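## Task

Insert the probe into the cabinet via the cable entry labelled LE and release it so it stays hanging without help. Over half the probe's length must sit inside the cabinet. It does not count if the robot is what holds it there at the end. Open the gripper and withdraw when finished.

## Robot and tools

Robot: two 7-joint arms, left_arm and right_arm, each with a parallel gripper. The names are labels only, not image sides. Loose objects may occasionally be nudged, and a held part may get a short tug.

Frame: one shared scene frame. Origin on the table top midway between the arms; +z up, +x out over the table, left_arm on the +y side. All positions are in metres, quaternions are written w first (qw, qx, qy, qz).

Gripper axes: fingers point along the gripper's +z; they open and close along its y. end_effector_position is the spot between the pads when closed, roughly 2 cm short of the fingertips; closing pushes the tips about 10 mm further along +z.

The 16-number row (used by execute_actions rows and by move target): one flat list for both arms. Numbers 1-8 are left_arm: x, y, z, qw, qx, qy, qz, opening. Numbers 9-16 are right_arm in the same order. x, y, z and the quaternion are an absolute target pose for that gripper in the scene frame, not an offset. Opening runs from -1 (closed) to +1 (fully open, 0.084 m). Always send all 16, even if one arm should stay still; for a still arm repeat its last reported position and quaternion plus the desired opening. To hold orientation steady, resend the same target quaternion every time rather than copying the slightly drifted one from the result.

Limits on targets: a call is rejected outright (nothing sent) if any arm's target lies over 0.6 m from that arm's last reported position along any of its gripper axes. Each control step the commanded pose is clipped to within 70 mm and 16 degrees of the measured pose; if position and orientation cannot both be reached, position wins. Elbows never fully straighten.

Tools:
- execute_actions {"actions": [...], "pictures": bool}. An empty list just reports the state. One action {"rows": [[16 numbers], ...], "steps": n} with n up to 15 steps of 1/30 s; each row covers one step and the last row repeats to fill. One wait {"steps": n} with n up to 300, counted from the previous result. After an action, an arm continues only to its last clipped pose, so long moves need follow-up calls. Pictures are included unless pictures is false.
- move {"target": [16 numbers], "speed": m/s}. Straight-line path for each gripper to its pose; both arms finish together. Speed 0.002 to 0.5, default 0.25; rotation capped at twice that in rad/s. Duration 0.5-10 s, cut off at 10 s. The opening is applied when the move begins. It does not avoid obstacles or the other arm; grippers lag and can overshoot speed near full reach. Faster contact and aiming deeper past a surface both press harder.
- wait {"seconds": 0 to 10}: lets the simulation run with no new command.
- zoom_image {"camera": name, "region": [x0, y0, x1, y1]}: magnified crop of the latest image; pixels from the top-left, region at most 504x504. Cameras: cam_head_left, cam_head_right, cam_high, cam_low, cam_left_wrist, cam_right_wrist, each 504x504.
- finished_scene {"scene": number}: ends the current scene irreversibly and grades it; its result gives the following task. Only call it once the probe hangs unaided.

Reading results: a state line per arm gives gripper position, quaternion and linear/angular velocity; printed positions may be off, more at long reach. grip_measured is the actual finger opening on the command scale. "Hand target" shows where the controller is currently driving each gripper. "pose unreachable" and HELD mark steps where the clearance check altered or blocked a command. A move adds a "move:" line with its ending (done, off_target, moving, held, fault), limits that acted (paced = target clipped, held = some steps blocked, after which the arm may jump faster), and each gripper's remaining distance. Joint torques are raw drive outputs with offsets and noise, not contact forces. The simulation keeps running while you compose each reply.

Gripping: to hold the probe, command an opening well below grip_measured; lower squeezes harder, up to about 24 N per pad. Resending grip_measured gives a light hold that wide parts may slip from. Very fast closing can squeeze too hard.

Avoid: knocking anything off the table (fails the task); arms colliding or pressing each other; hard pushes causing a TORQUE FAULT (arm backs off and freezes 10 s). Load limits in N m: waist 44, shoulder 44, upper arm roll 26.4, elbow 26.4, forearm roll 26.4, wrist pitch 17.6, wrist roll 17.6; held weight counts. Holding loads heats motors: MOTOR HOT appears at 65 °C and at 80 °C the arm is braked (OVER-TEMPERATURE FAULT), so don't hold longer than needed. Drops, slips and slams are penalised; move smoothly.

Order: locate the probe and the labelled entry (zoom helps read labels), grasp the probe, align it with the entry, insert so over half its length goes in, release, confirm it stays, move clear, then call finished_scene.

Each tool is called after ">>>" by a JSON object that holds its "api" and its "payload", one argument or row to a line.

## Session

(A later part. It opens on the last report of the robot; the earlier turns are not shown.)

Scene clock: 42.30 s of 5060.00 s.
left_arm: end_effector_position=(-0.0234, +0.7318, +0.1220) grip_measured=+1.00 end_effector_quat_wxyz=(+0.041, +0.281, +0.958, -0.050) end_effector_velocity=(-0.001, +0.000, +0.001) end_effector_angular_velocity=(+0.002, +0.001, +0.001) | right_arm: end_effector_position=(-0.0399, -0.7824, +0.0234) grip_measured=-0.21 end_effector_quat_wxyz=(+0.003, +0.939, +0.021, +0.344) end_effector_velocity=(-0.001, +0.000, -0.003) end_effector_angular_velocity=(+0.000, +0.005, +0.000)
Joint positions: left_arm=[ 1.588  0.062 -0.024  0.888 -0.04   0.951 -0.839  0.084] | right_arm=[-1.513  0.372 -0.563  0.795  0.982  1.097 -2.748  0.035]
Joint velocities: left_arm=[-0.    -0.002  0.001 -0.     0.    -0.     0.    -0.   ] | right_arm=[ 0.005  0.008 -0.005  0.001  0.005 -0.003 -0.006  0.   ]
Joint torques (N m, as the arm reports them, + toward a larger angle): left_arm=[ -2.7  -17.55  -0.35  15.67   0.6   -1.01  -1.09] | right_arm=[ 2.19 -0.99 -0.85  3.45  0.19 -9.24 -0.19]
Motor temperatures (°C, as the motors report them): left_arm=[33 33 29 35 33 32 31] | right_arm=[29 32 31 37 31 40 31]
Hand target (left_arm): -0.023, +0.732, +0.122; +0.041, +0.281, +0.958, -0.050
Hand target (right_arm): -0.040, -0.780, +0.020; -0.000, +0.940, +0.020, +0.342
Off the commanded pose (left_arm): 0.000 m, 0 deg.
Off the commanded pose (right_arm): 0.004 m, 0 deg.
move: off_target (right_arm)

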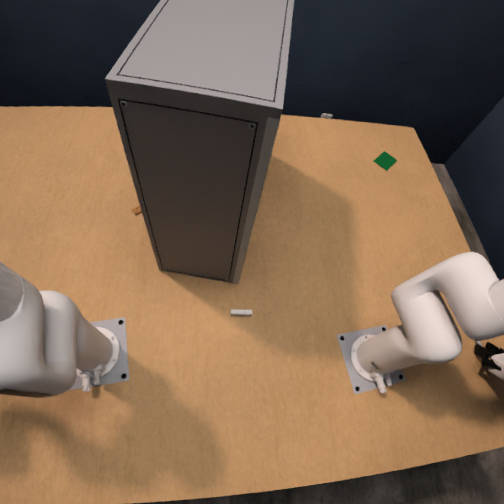

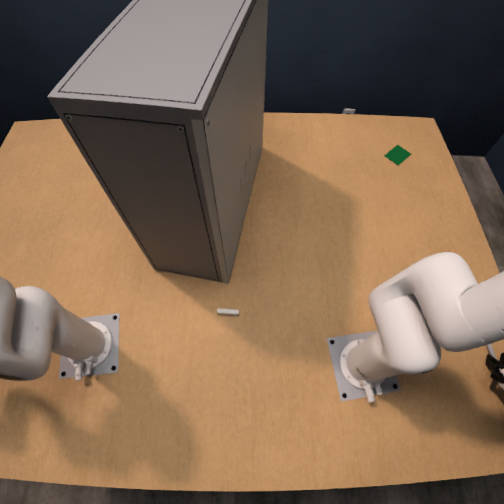

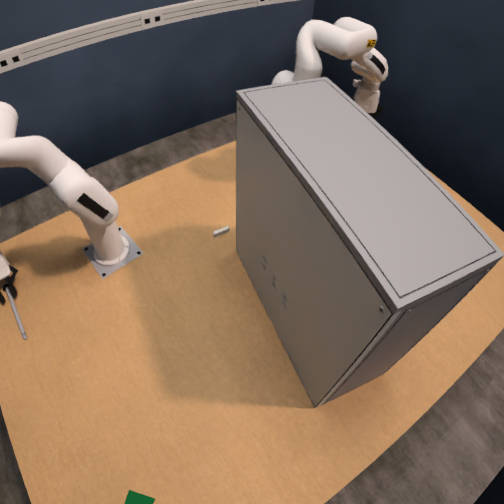

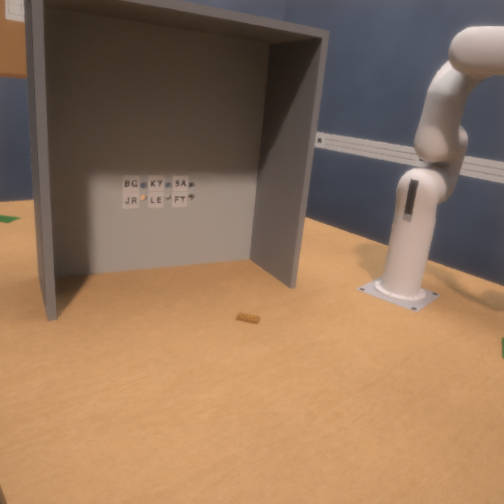

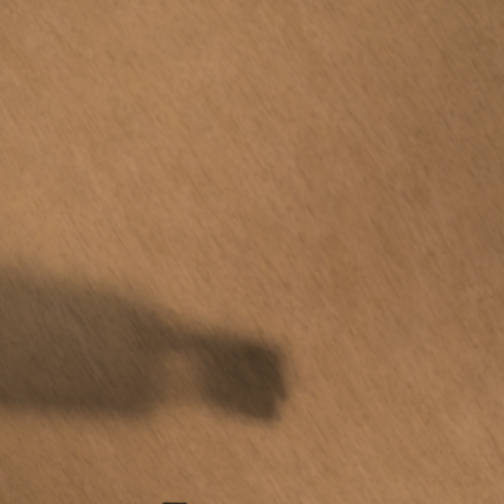

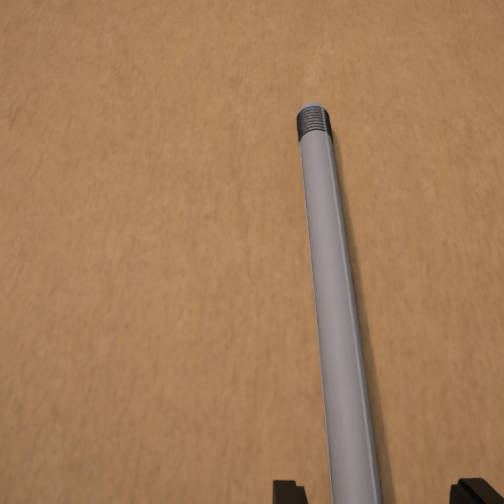

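>>> {"api": "move", "payload": {
  "target": [-0.0234,0.7318,0.122,0.041,0.281,0.958,-0.05,1,-0.027,-0.776,0.028,0,0.94,0.02,0.342,-0.2],
  "speed": 0.03
}}

>>> {"api": "move", "payload": {
  "target": [-0.0234,0.7318,0.122,0.041,0.281,0.958,-0.05,1,-0.027,-0.776,0.028,0,0.94,0.02,0.342,-1]
}}

>>> {"api": "move", "payload": {
  "target": [-0.0234,0.7318,0.122,0.041,0.281,0.958,-0.05,1,0.1,-0.75,0.2,0,0.94,0.02,0.342,-1]
}}

Scene clock: 50.10 s of 5060.00 s.
left_arm: end_effector_position=(-0.0234, +0.7318, +0.1220) grip_measured=+1.00 end_effector_quat_wxyz=(+0.041, +0.281, +0.958, -0.050) end_effector_velocity=(+0.000, -0.000, +0.000) end_effector_angular_velocity=(+0.000, -0.001, +0.001) | right_arm: end_effector_position=(-0.0259, -0.7728, +0.0255) grip_measured=-0.21 end_effector_quat_wxyz=(-0.004, +0.939, +0.020, +0.342) end_effector_velocity=(-0.003, -0.005, +0.004) end_effector_angular_velocity=(-0.010, +0.001, -0.012)
Joint positions: left_arm=[ 1.588  0.062 -0.024  0.888 -0.04   0.951 -0.839  0.084] | right_arm=[-1.487  0.331 -0.555  0.75   0.974  1.068 -2.717  0.035]
Joint velocities: left_arm=[ 0.    -0.     0.    -0.    -0.001  0.     0.    -0.   ] | right_arm=[-0.005 -0.008 -0.002  0.005  0.001 -0.001  0.005 -0.   ]
Joint torques (N m, as the arm reports them, + toward a larger angle): left_arm=[ -2.74 -17.55  -0.27  15.38   0.52  -1.09  -1.1 ] | right_arm=[  0.37 -18.73  -4.55   8.99   0.54  -0.39   0.28]
Motor temperatures (°C, as the motors report them): left_arm=[33 33 29 35 33 32 31] | right_arm=[29 32 31 36 31 40 31]
Hand target (left_arm): -0.023, +0.732, +0.122; +0.041, +0.281, +0.958, -0.050
Hand target (right_arm): -0.027, -0.776, +0.028; -0.000, +0.940, +0.020, +0.342
Off the commanded pose (left_arm): 0.000 m, 0 deg.
Off the commanded pose (right_arm): 0.004 m, 0 deg.
After step 90, 4.07 s passed at rest.
move: off_target (right_arm)

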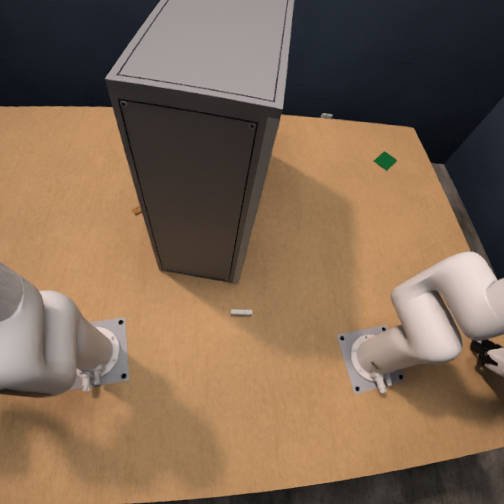

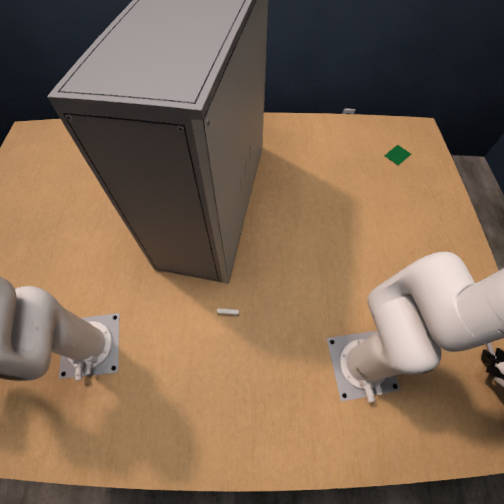

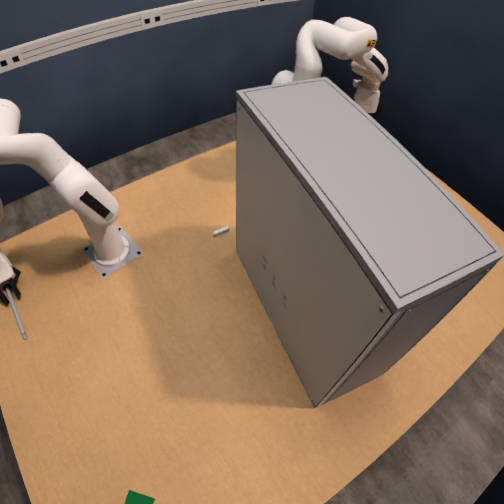

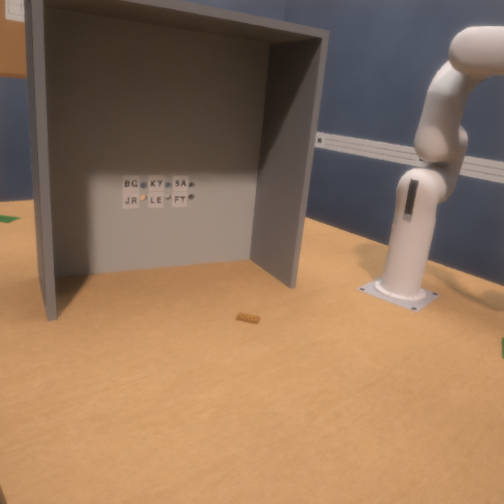

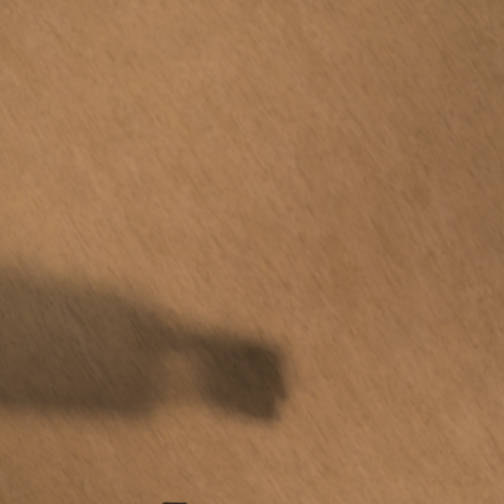

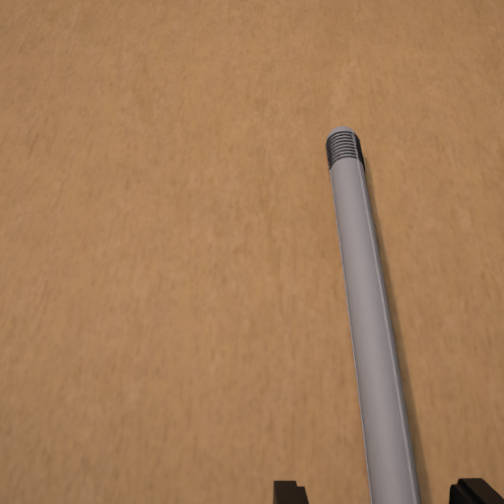

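Scene clock: 50.80 s of 5060.00 s.
left_arm: end_effector_position=(-0.0234, +0.7318, +0.1220) grip_measured=+1.00 end_effector_quat_wxyz=(+0.041, +0.281, +0.958, -0.050) end_effector_velocity=(+0.000, +0.000, +0.000) end_effector_angular_velocity=(+0.001, -0.000, -0.000) | right_arm: end_effector_position=(-0.0270, -0.7759, +0.0279) grip_measured=-0.74 end_effector_quat_wxyz=(-0.000, +0.940, +0.020, +0.342) end_effector_velocity=(+0.000, -0.000, +0.001) end_effector_angular_velocity=(-0.001, -0.001, +0.001)
Joint positions: left_arm=[ 1.588  0.062 -0.024  0.888 -0.04   0.951 -0.839  0.084] | right_arm=[-1.488  0.327 -0.556  0.754  0.974  1.069 -2.717  0.011]
Joint velocities: left_arm=[-0.    -0.001 -0.     0.001 -0.     0.     0.     0.   ] | right_arm=[-0.    -0.001  0.     0.001 -0.     0.001  0.001  0.   ]
Joint torques (N m, as the arm reports them, + toward a larger angle): left_arm=[ -2.52 -17.76  -0.27  15.52   0.79  -1.09  -0.99] | right_arm=[  0.7  -18.95  -4.33   8.87   0.55  -0.23   0.3 ]
Motor temperatures (°C, as the motors report them): left_arm=[33 33 29 35 33 32 31] | right_arm=[29 32 31 36 31 40 31]
Hand target (left_arm): -0.023, +0.732, +0.122; +0.041, +0.281, +0.958, -0.050
Hand target (right_arm): -0.027, -0.776, +0.028; +0.000, +0.940, +0.020, +0.342
Off the commanded pose (left_arm): 0.000 m, 0 deg.
Off the commanded pose (right_arm): 0.000 m, 0 deg.
move: done

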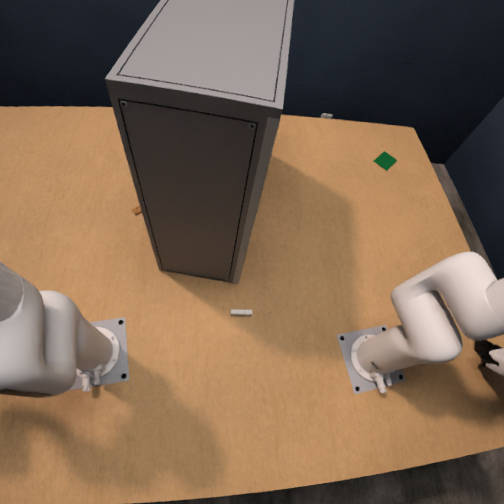

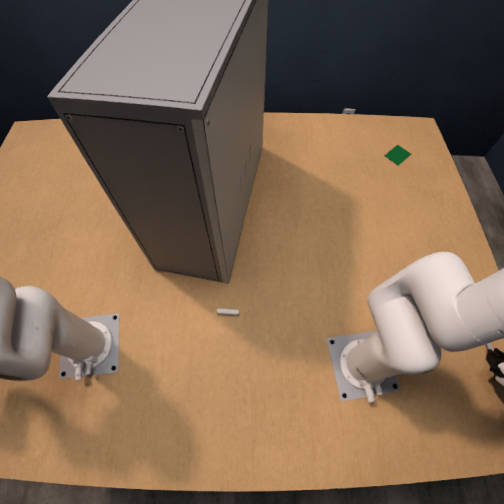

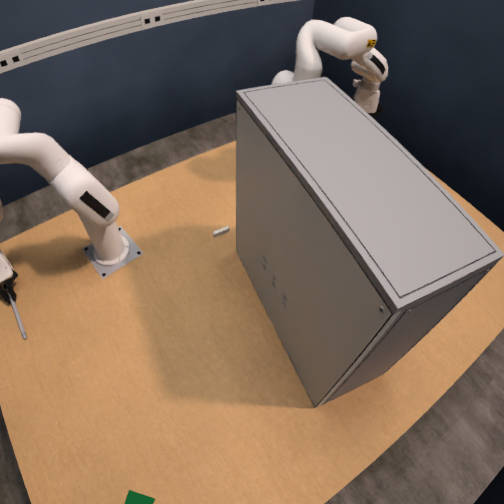

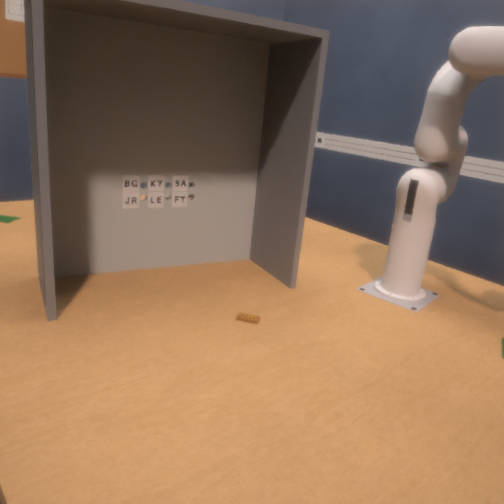

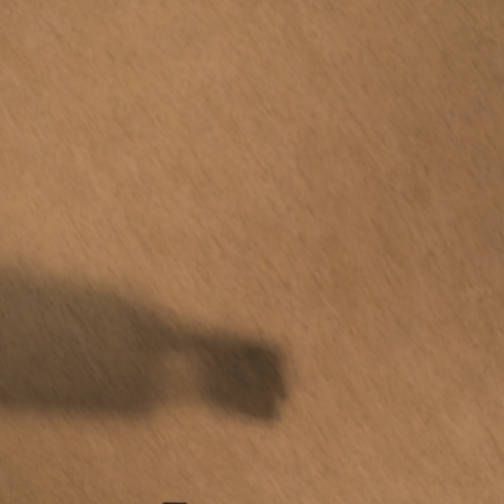

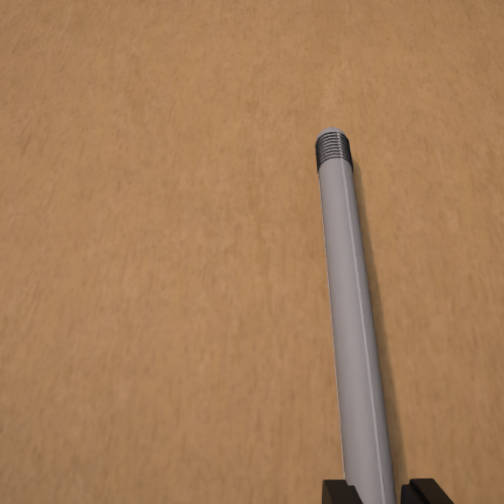

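Scene clock: 52.10 s of 5060.00 s.
left_arm: end_effector_position=(-0.0234, +0.7318, +0.1220) grip_measured=+1.00 end_effector_quat_wxyz=(+0.041, +0.281, +0.958, -0.050) end_effector_velocity=(-0.000, +0.000, +0.001) end_effector_angular_velocity=(+0.002, -0.000, +0.001) | right_arm: end_effector_position=(+0.1001, -0.7494, +0.1998) grip_measured=-0.74 end_effector_quat_wxyz=(-0.001, +0.939, +0.019, +0.343) end_effector_velocity=(+0.000, -0.001, +0.003) end_effector_angular_velocity=(-0.005, +0.002, -0.000)
Joint positions: left_arm=[ 1.588  0.062 -0.024  0.888 -0.04   0.951 -0.839  0.084] | right_arm=[-1.314 -0.348 -0.399  0.588  0.674  1.039 -1.997  0.011]
Joint velocities: left_arm=[-0.    -0.002  0.001 -0.    -0.001 -0.     0.    -0.   ] | right_arm=[ 0.001 -0.004  0.002  0.004 -0.004 -0.     0.007 -0.   ]
Joint torques (N m, as the arm reports them, + toward a larger angle): left_arm=[ -2.7  -17.41  -0.3   15.65   0.68  -1.09  -0.99] | right_arm=[  0.58 -10.14   2.94  12.87   0.83  -1.21   0.33]
Motor temperatures (°C, as the motors report them): left_arm=[33 33 29 35 33 32 31] | right_arm=[29 32 31 36 31 40 31]
Hand target (left_arm): -0.023, +0.732, +0.122; +0.041, +0.281, +0.958, -0.050
Hand target (right_arm): +0.100, -0.750, +0.200; -0.000, +0.939, +0.020, +0.343
Off the commanded pose (left_arm): 0.000 m, 0 deg.
Off the commanded pose (right_arm): 0.001 m, 0 deg.
move: done

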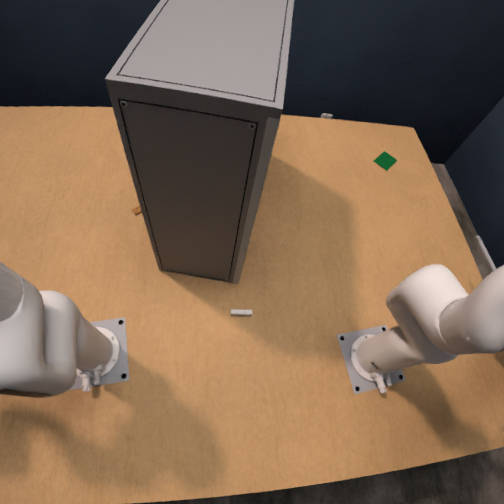

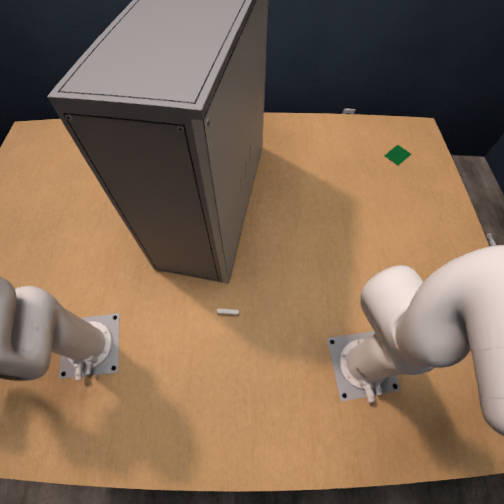

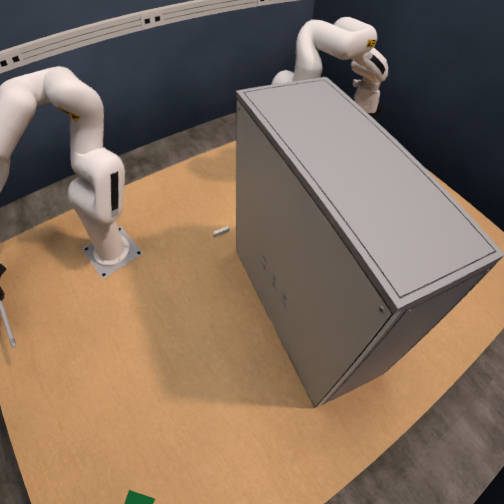

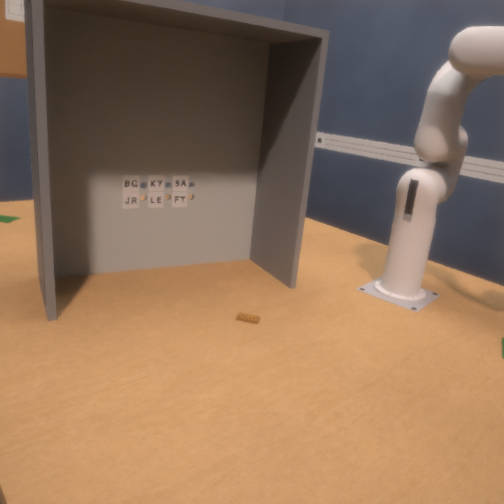

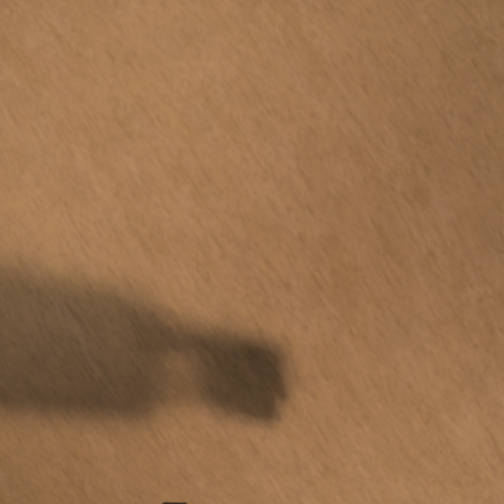

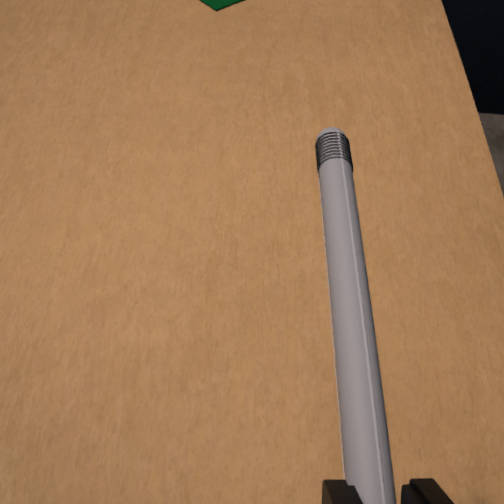

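>>> {"api": "move", "payload": {
  "target": [-0.0234,0.7318,0.122,0.041,0.281,0.958,-0.05,1,0.4,-0.6,0.22,-0.13,0.868,0.36,0.316,-1]
}}

>>> {"api": "move", "payload": {
  "target": [-0.0234,0.7318,0.122,0.041,0.281,0.958,-0.05,1,0.5,-0.33,0.2,-0.231,0.693,0.635,0.252,-1]
}}

Scene clock: 61.27 s of 5060.00 s.
left_arm: end_effector_position=(-0.0234, +0.7318, +0.1220) grip_measured=+1.00 end_effector_quat_wxyz=(+0.041, +0.281, +0.958, -0.050) end_effector_velocity=(+0.000, +0.001, +0.001) end_effector_angular_velocity=(+0.003, -0.000, -0.001) | right_arm: end_effector_position=(+0.4001, -0.5999, +0.2202) grip_measured=-0.74 end_effector_quat_wxyz=(-0.130, +0.868, +0.359, +0.318) end_effector_velocity=(+0.003, +0.006, +0.000) end_effector_angular_velocity=(+0.002, -0.001, +0.013)
Joint positions: left_arm=[ 1.588  0.062 -0.024  0.888 -0.04   0.951 -0.839  0.084] | right_arm=[-0.867 -0.048  0.019  0.917  0.818  1.082 -1.954  0.011]
Joint velocities: left_arm=[ 0.    -0.001 -0.001  0.003 -0.001  0.    -0.     0.   ] | right_arm=[0.007 0.002 0.007 0.003 0.002 0.002 0.    0.   ]
Joint torques (N m, as the arm reports them, + toward a larger angle): left_arm=[ -2.67 -17.5   -0.25  15.55   0.73  -1.    -1.13] | right_arm=[  0.37 -18.51  -0.12  13.24   0.85  -1.26   0.27]
Motor temperatures (°C, as the motors report them): left_arm=[33 33 29 35 33 32 31] | right_arm=[29 32 31 37 31 40 31]
Hand target (left_arm): -0.023, +0.732, +0.122; +0.041, +0.281, +0.958, -0.050
Hand target (right_arm): +0.401, -0.599, +0.220; -0.131, +0.868, +0.360, +0.317
Off the commanded pose (left_arm): 0.000 m, 0 deg.
Off the commanded pose (right_arm): 0.000 m, 0 deg.
After step 90, 4.20 s passed at rest.
move: done

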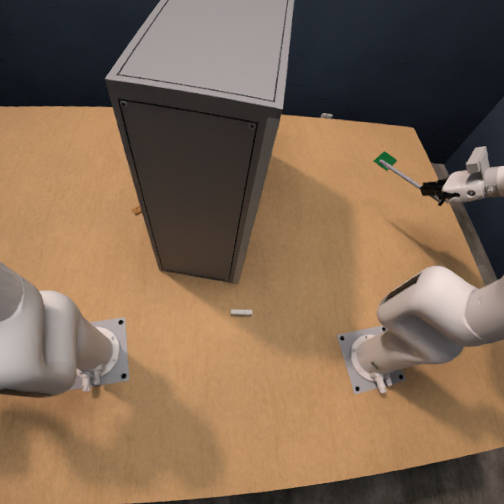

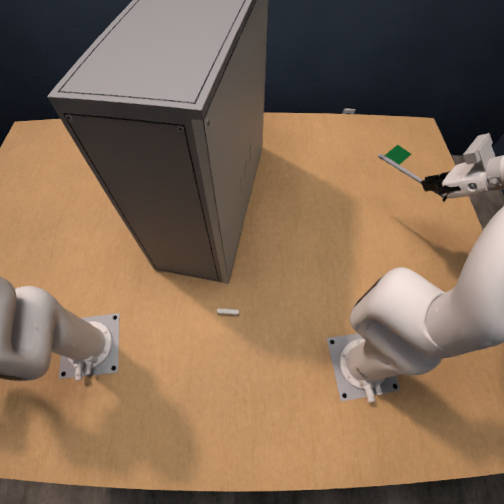

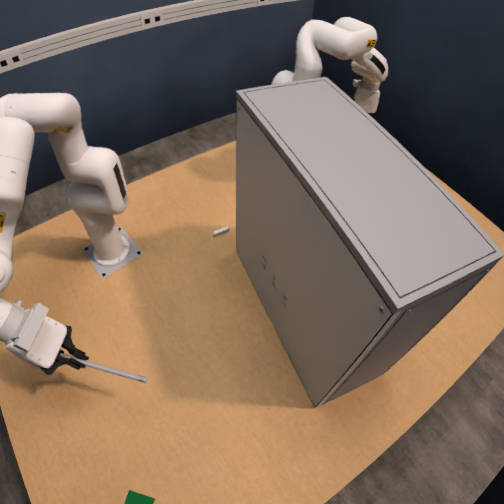

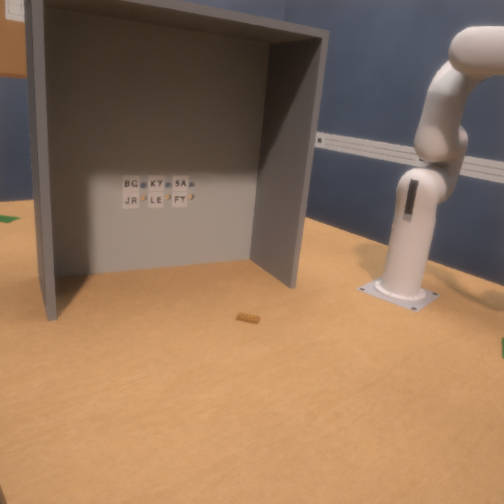

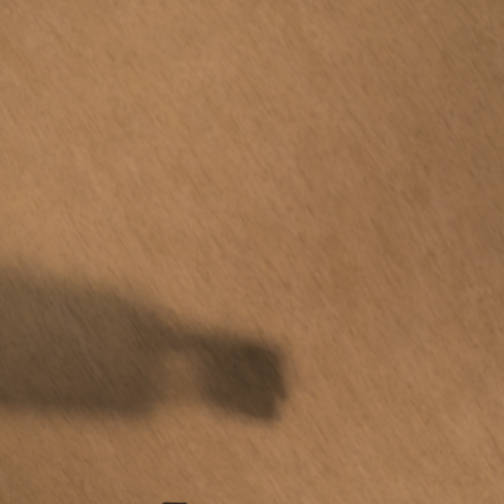

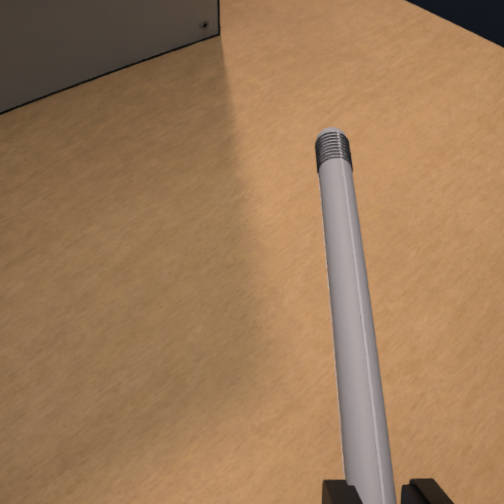

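Scene clock: 63.13 s of 5060.00 s.
left_arm: end_effector_position=(-0.0234, +0.7318, +0.1220) grip_measured=+1.00 end_effector_quat_wxyz=(+0.041, +0.281, +0.958, -0.050) end_effector_velocity=(+0.000, +0.000, +0.000) end_effector_angular_velocity=(+0.000, -0.000, -0.000) | right_arm: end_effector_position=(+0.5000, -0.3303, +0.2000) grip_measured=-0.74 end_effector_quat_wxyz=(-0.231, +0.693, +0.634, +0.253) end_effector_velocity=(-0.002, +0.010, +0.000) end_effector_angular_velocity=(+0.004, +0.001, +0.018)
Joint positions: left_arm=[ 1.588  0.062 -0.024  0.888 -0.04   0.951 -0.839  0.084] | right_arm=[-0.541  0.238  0.325  1.196  0.715  1.102 -1.96   0.011]
Joint velocities: left_arm=[ 0.     0.    -0.001  0.    -0.001 -0.     0.    -0.   ] | right_arm=[ 0.009  0.001  0.009  0.001  0.001  0.002  0.    -0.   ]
Joint torques (N m, as the arm reports them, + toward a larger angle): left_arm=[ -2.65 -17.83  -0.34  15.63   0.65  -1.1   -1.  ] | right_arm=[  0.55 -23.95   2.26  13.31   0.91  -1.24   0.27]
Motor temperatures (°C, as the motors report them): left_arm=[33 34 29 35 33 32 31] | right_arm=[29 32 31 37 31 40 31]
Hand target (left_arm): -0.023, +0.732, +0.122; +0.041, +0.281, +0.958, -0.050
Hand target (right_arm): +0.500, -0.329, +0.200; -0.232, +0.693, +0.635, +0.253
Off the commanded pose (left_arm): 0.000 m, 0 deg.
Off the commanded pose (right_arm): 0.000 m, 0 deg.
move: done

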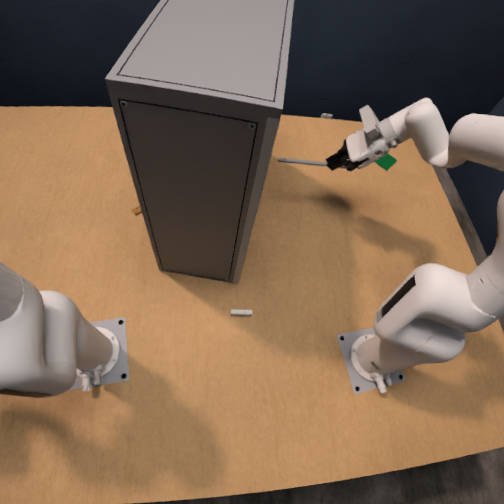

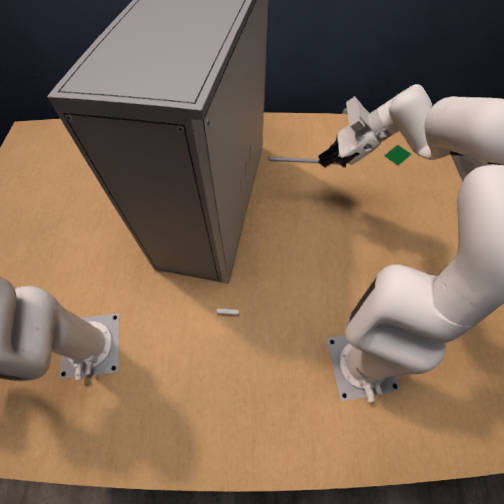

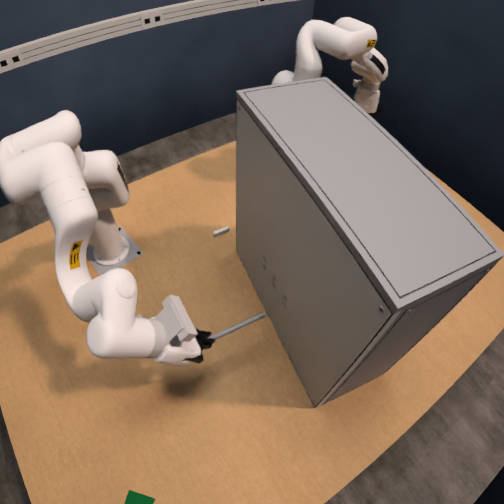

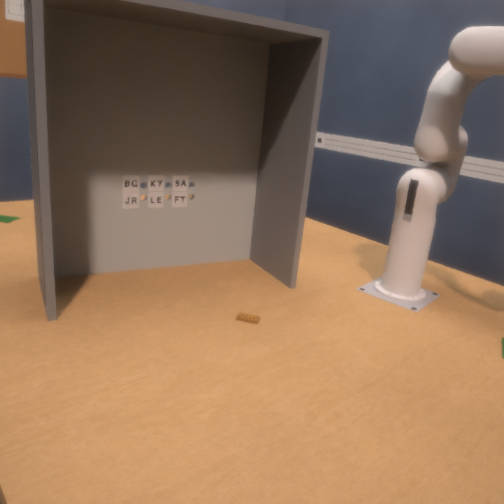

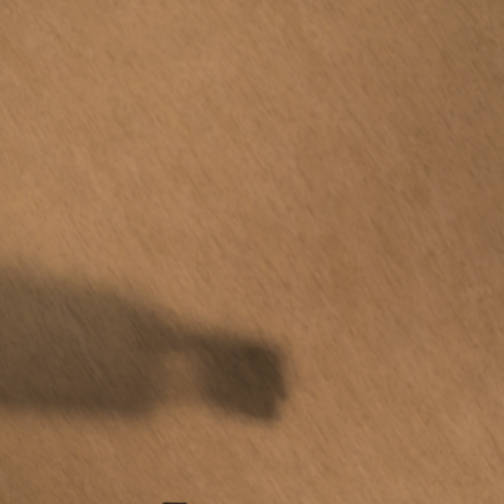

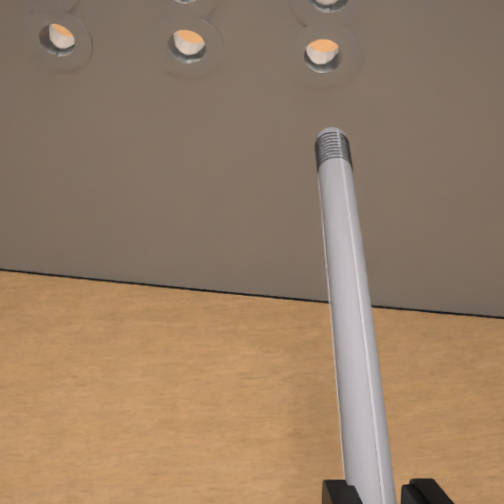

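>>> {"api": "move", "payload": {
  "target": [-0.0234,0.7318,0.122,0.041,0.281,0.958,-0.05,1,0.414,-0.295,0.209,-0.215,0.73,0.591,0.266,-1],
  "speed": 0.1
}}

>>> {"api": "zoom_image", "payload": {
  "camera": "cam_low",
  "region": [100,150,220,230]
}}

Scene clock: 73.57 s of 5060.00 s.
left_arm: end_effector_position=(-0.0234, +0.7318, +0.1220) grip_measured=+1.00 end_effector_quat_wxyz=(+0.041, +0.281, +0.958, -0.050) end_effector_velocity=(+0.001, +0.000, +0.000) end_effector_angular_velocity=(+0.000, -0.001, -0.000) | right_arm: end_effector_position=(+0.4142, -0.2953, +0.2090) grip_measured=-0.74 end_effector_quat_wxyz=(-0.215, +0.730, +0.591, +0.266) end_effector_velocity=(-0.001, +0.000, -0.001) end_effector_angular_velocity=(+0.001, +0.002, -0.002)
Joint positions: left_arm=[ 1.588  0.062 -0.024  0.888 -0.04   0.951 -0.839  0.084] | right_arm=[-0.524 -0.125  0.354  0.806  0.903  1.016 -1.944  0.011]
Joint velocities: left_arm=[-0.    -0.001 -0.001 -0.    -0.001  0.     0.    -0.   ] | right_arm=[ 0.001 -0.002 -0.001 -0.005  0.002 -0.     0.    -0.   ]
Joint torques (N m, as the arm reports them, + toward a larger angle): left_arm=[ -2.42 -17.49  -0.23  15.65   0.66  -1.05  -1.04] | right_arm=[  0.75 -15.55  -1.28  13.22   0.79  -1.23   0.31]
Motor temperatures (°C, as the motors report them): left_arm=[33 34 29 35 33 32 31] | right_arm=[29 32 31 38 31 40 31]
Hand target (left_arm): -0.023, +0.732, +0.122; +0.041, +0.281, +0.958, -0.050
Hand target (right_arm): +0.414, -0.295, +0.209; -0.215, +0.730, +0.591, +0.266
Off the commanded pose (left_arm): 0.000 m, 0 deg.
Off the commanded pose (right_arm): 0.000 m, 0 deg.
After step 90, 6.13 s passed at rest.
move: done

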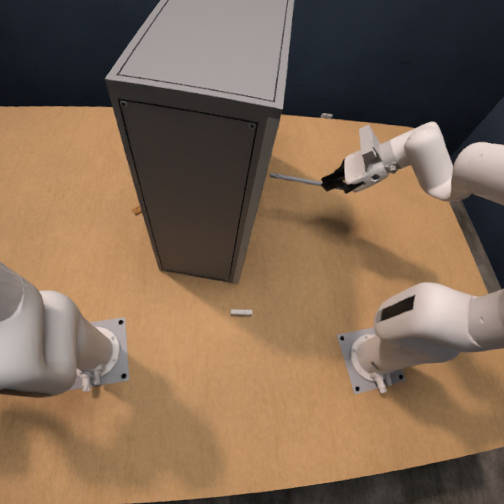

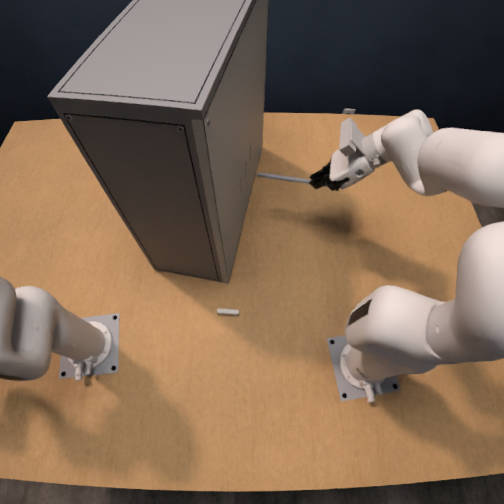

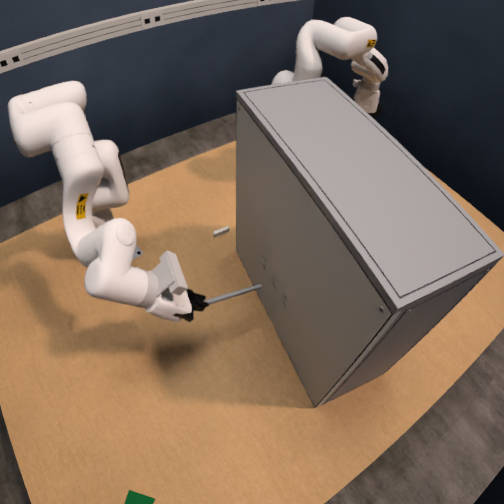

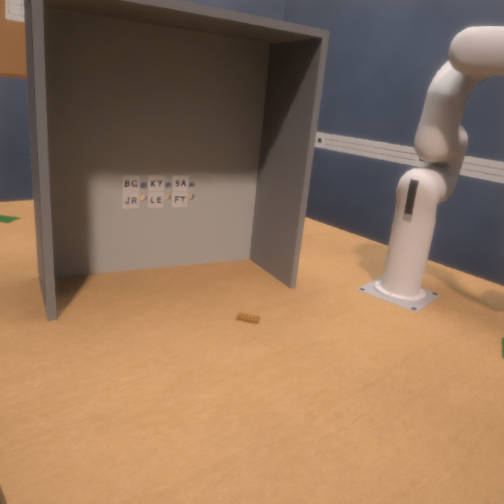

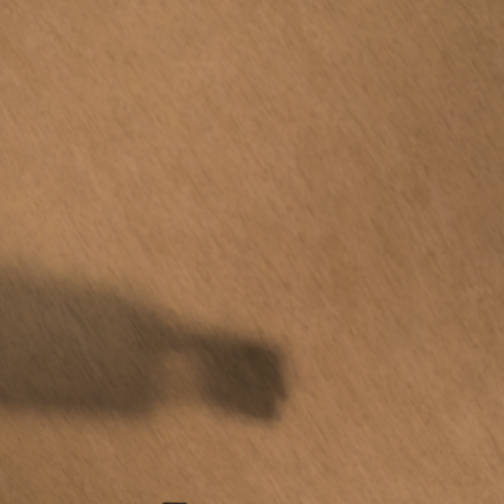

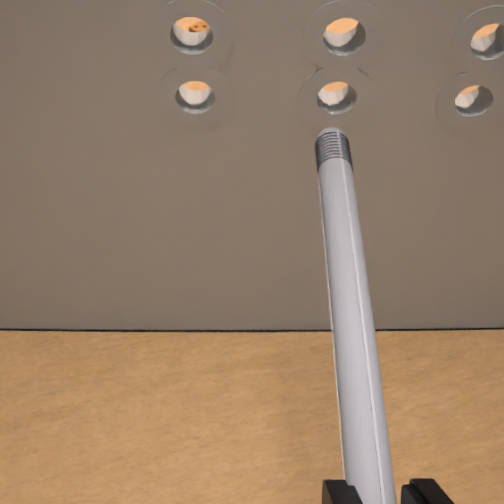

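Region (100, 150, 220, 230) of cam_low's 504x504 image, scaled by 4.200, with more detail than that image has.

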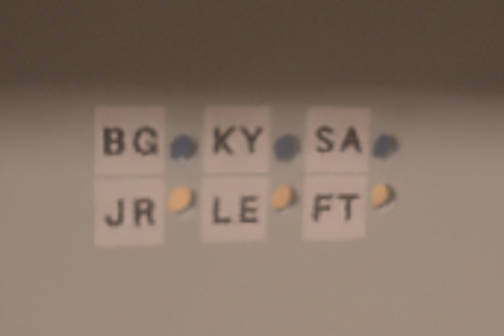

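>>> {"api": "move", "payload": {
  "target": [-0.0234,0.7318,0.122,0.041,0.281,0.958,-0.05,1,0.420,-0.284,0.210,-0.215,0.73,0.591,0.266,-1],
  "speed": 0.03
}}

>>> {"api": "zoom_image", "payload": {
  "camera": "cam_low",
  "region": [140,175,200,215]
}}

>>> {"api": "zoom_image", "payload": {
  "camera": "cam_high",
  "region": [230,240,310,320]
}}

Scene clock: 80.60 s of 5060.00 s.
left_arm: end_effector_position=(-0.0234, +0.7318, +0.1220) grip_measured=+1.00 end_effector_quat_wxyz=(+0.041, +0.281, +0.958, -0.050) end_effector_velocity=(-0.000, -0.000, -0.001) end_effector_angular_velocity=(-0.001, -0.000, +0.001) | right_arm: end_effector_position=(+0.4200, -0.2841, +0.2100) grip_measured=-0.74 end_effector_quat_wxyz=(-0.215, +0.730, +0.591, +0.266) end_effector_velocity=(+0.001, -0.001, -0.000) end_effector_angular_velocity=(-0.000, +0.000, -0.005)
Joint positions: left_arm=[ 1.588  0.062 -0.024  0.888 -0.04   0.951 -0.839  0.084] | right_arm=[-0.511 -0.109  0.371  0.823  0.907  0.996 -1.921  0.011]
Joint velocities: left_arm=[ 0.     0.002  0.001  0.001 -0.     0.     0.    -0.   ] | right_arm=[-0.001  0.001 -0.001 -0.001  0.    -0.002  0.001 -0.   ]
Joint torques (N m, as the arm reports them, + toward a larger angle): left_arm=[ -2.84 -17.64  -0.3   15.67   0.7   -1.11  -1.07] | right_arm=[  0.68 -15.64  -1.07  13.24   0.76  -1.35   0.3 ]
Motor temperatures (°C, as the motors report them): left_arm=[33 34 29 35 33 32 31] | right_arm=[29 32 31 38 31 40 31]
Hand target (left_arm): -0.023, +0.732, +0.122; +0.041, +0.281, +0.958, -0.050
Hand target (right_arm): +0.420, -0.284, +0.210; -0.215, +0.730, +0.591, +0.266
Off the commanded pose (left_arm): 0.000 m, 0 deg.
Off the commanded pose (right_arm): 0.000 m, 0 deg.
After step 90, 3.30 s passed at rest.
move: done

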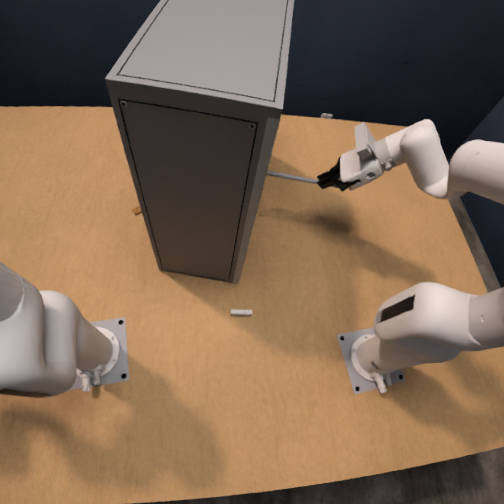

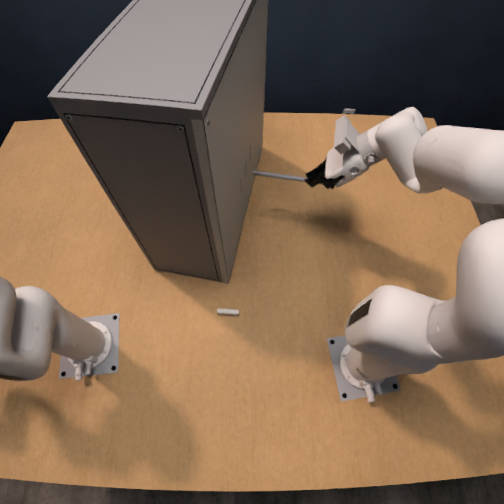

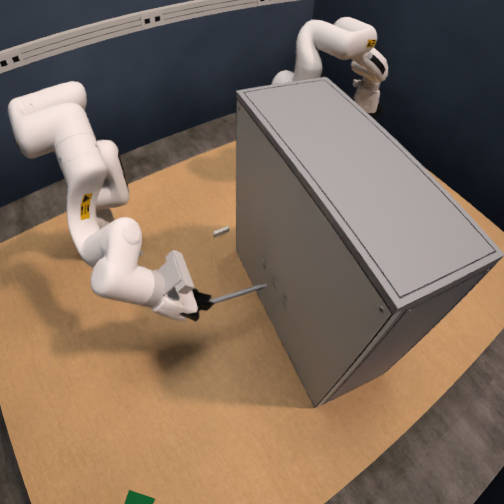

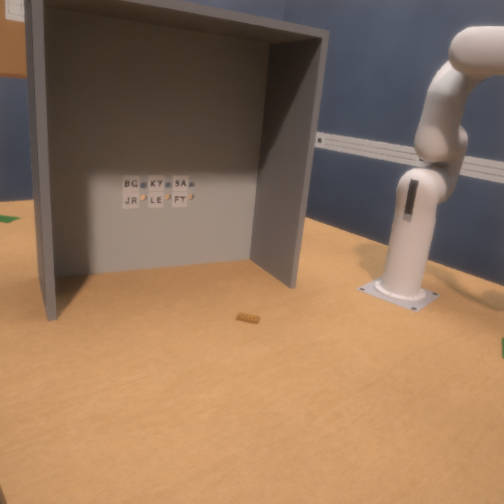

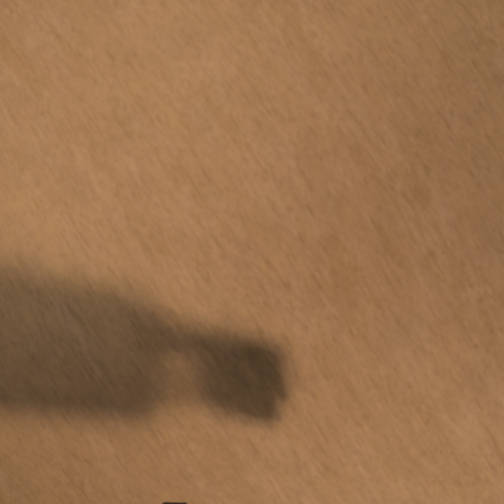

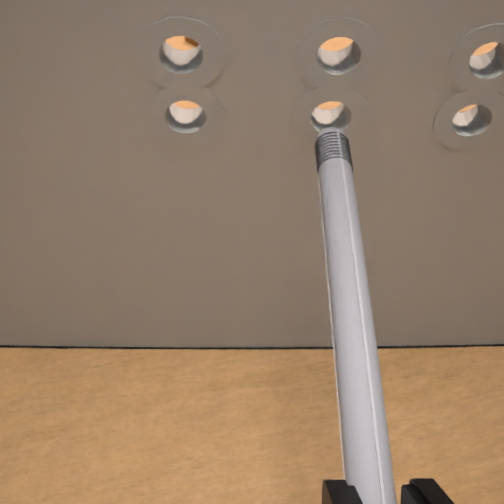

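Region (140, 175, 200, 215) of cam_low's 504x504 image, scaled by 8.400, with more detail than that image has.

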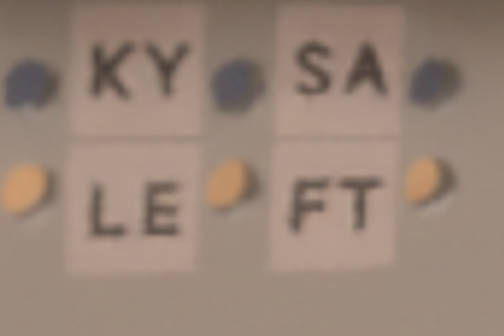

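Region (230, 240, 310, 320) of cam_high's 504x504 image, scaled by 6.300, with more detail than that image has.

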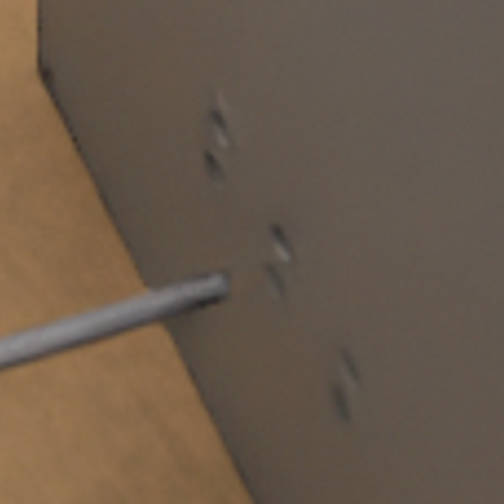

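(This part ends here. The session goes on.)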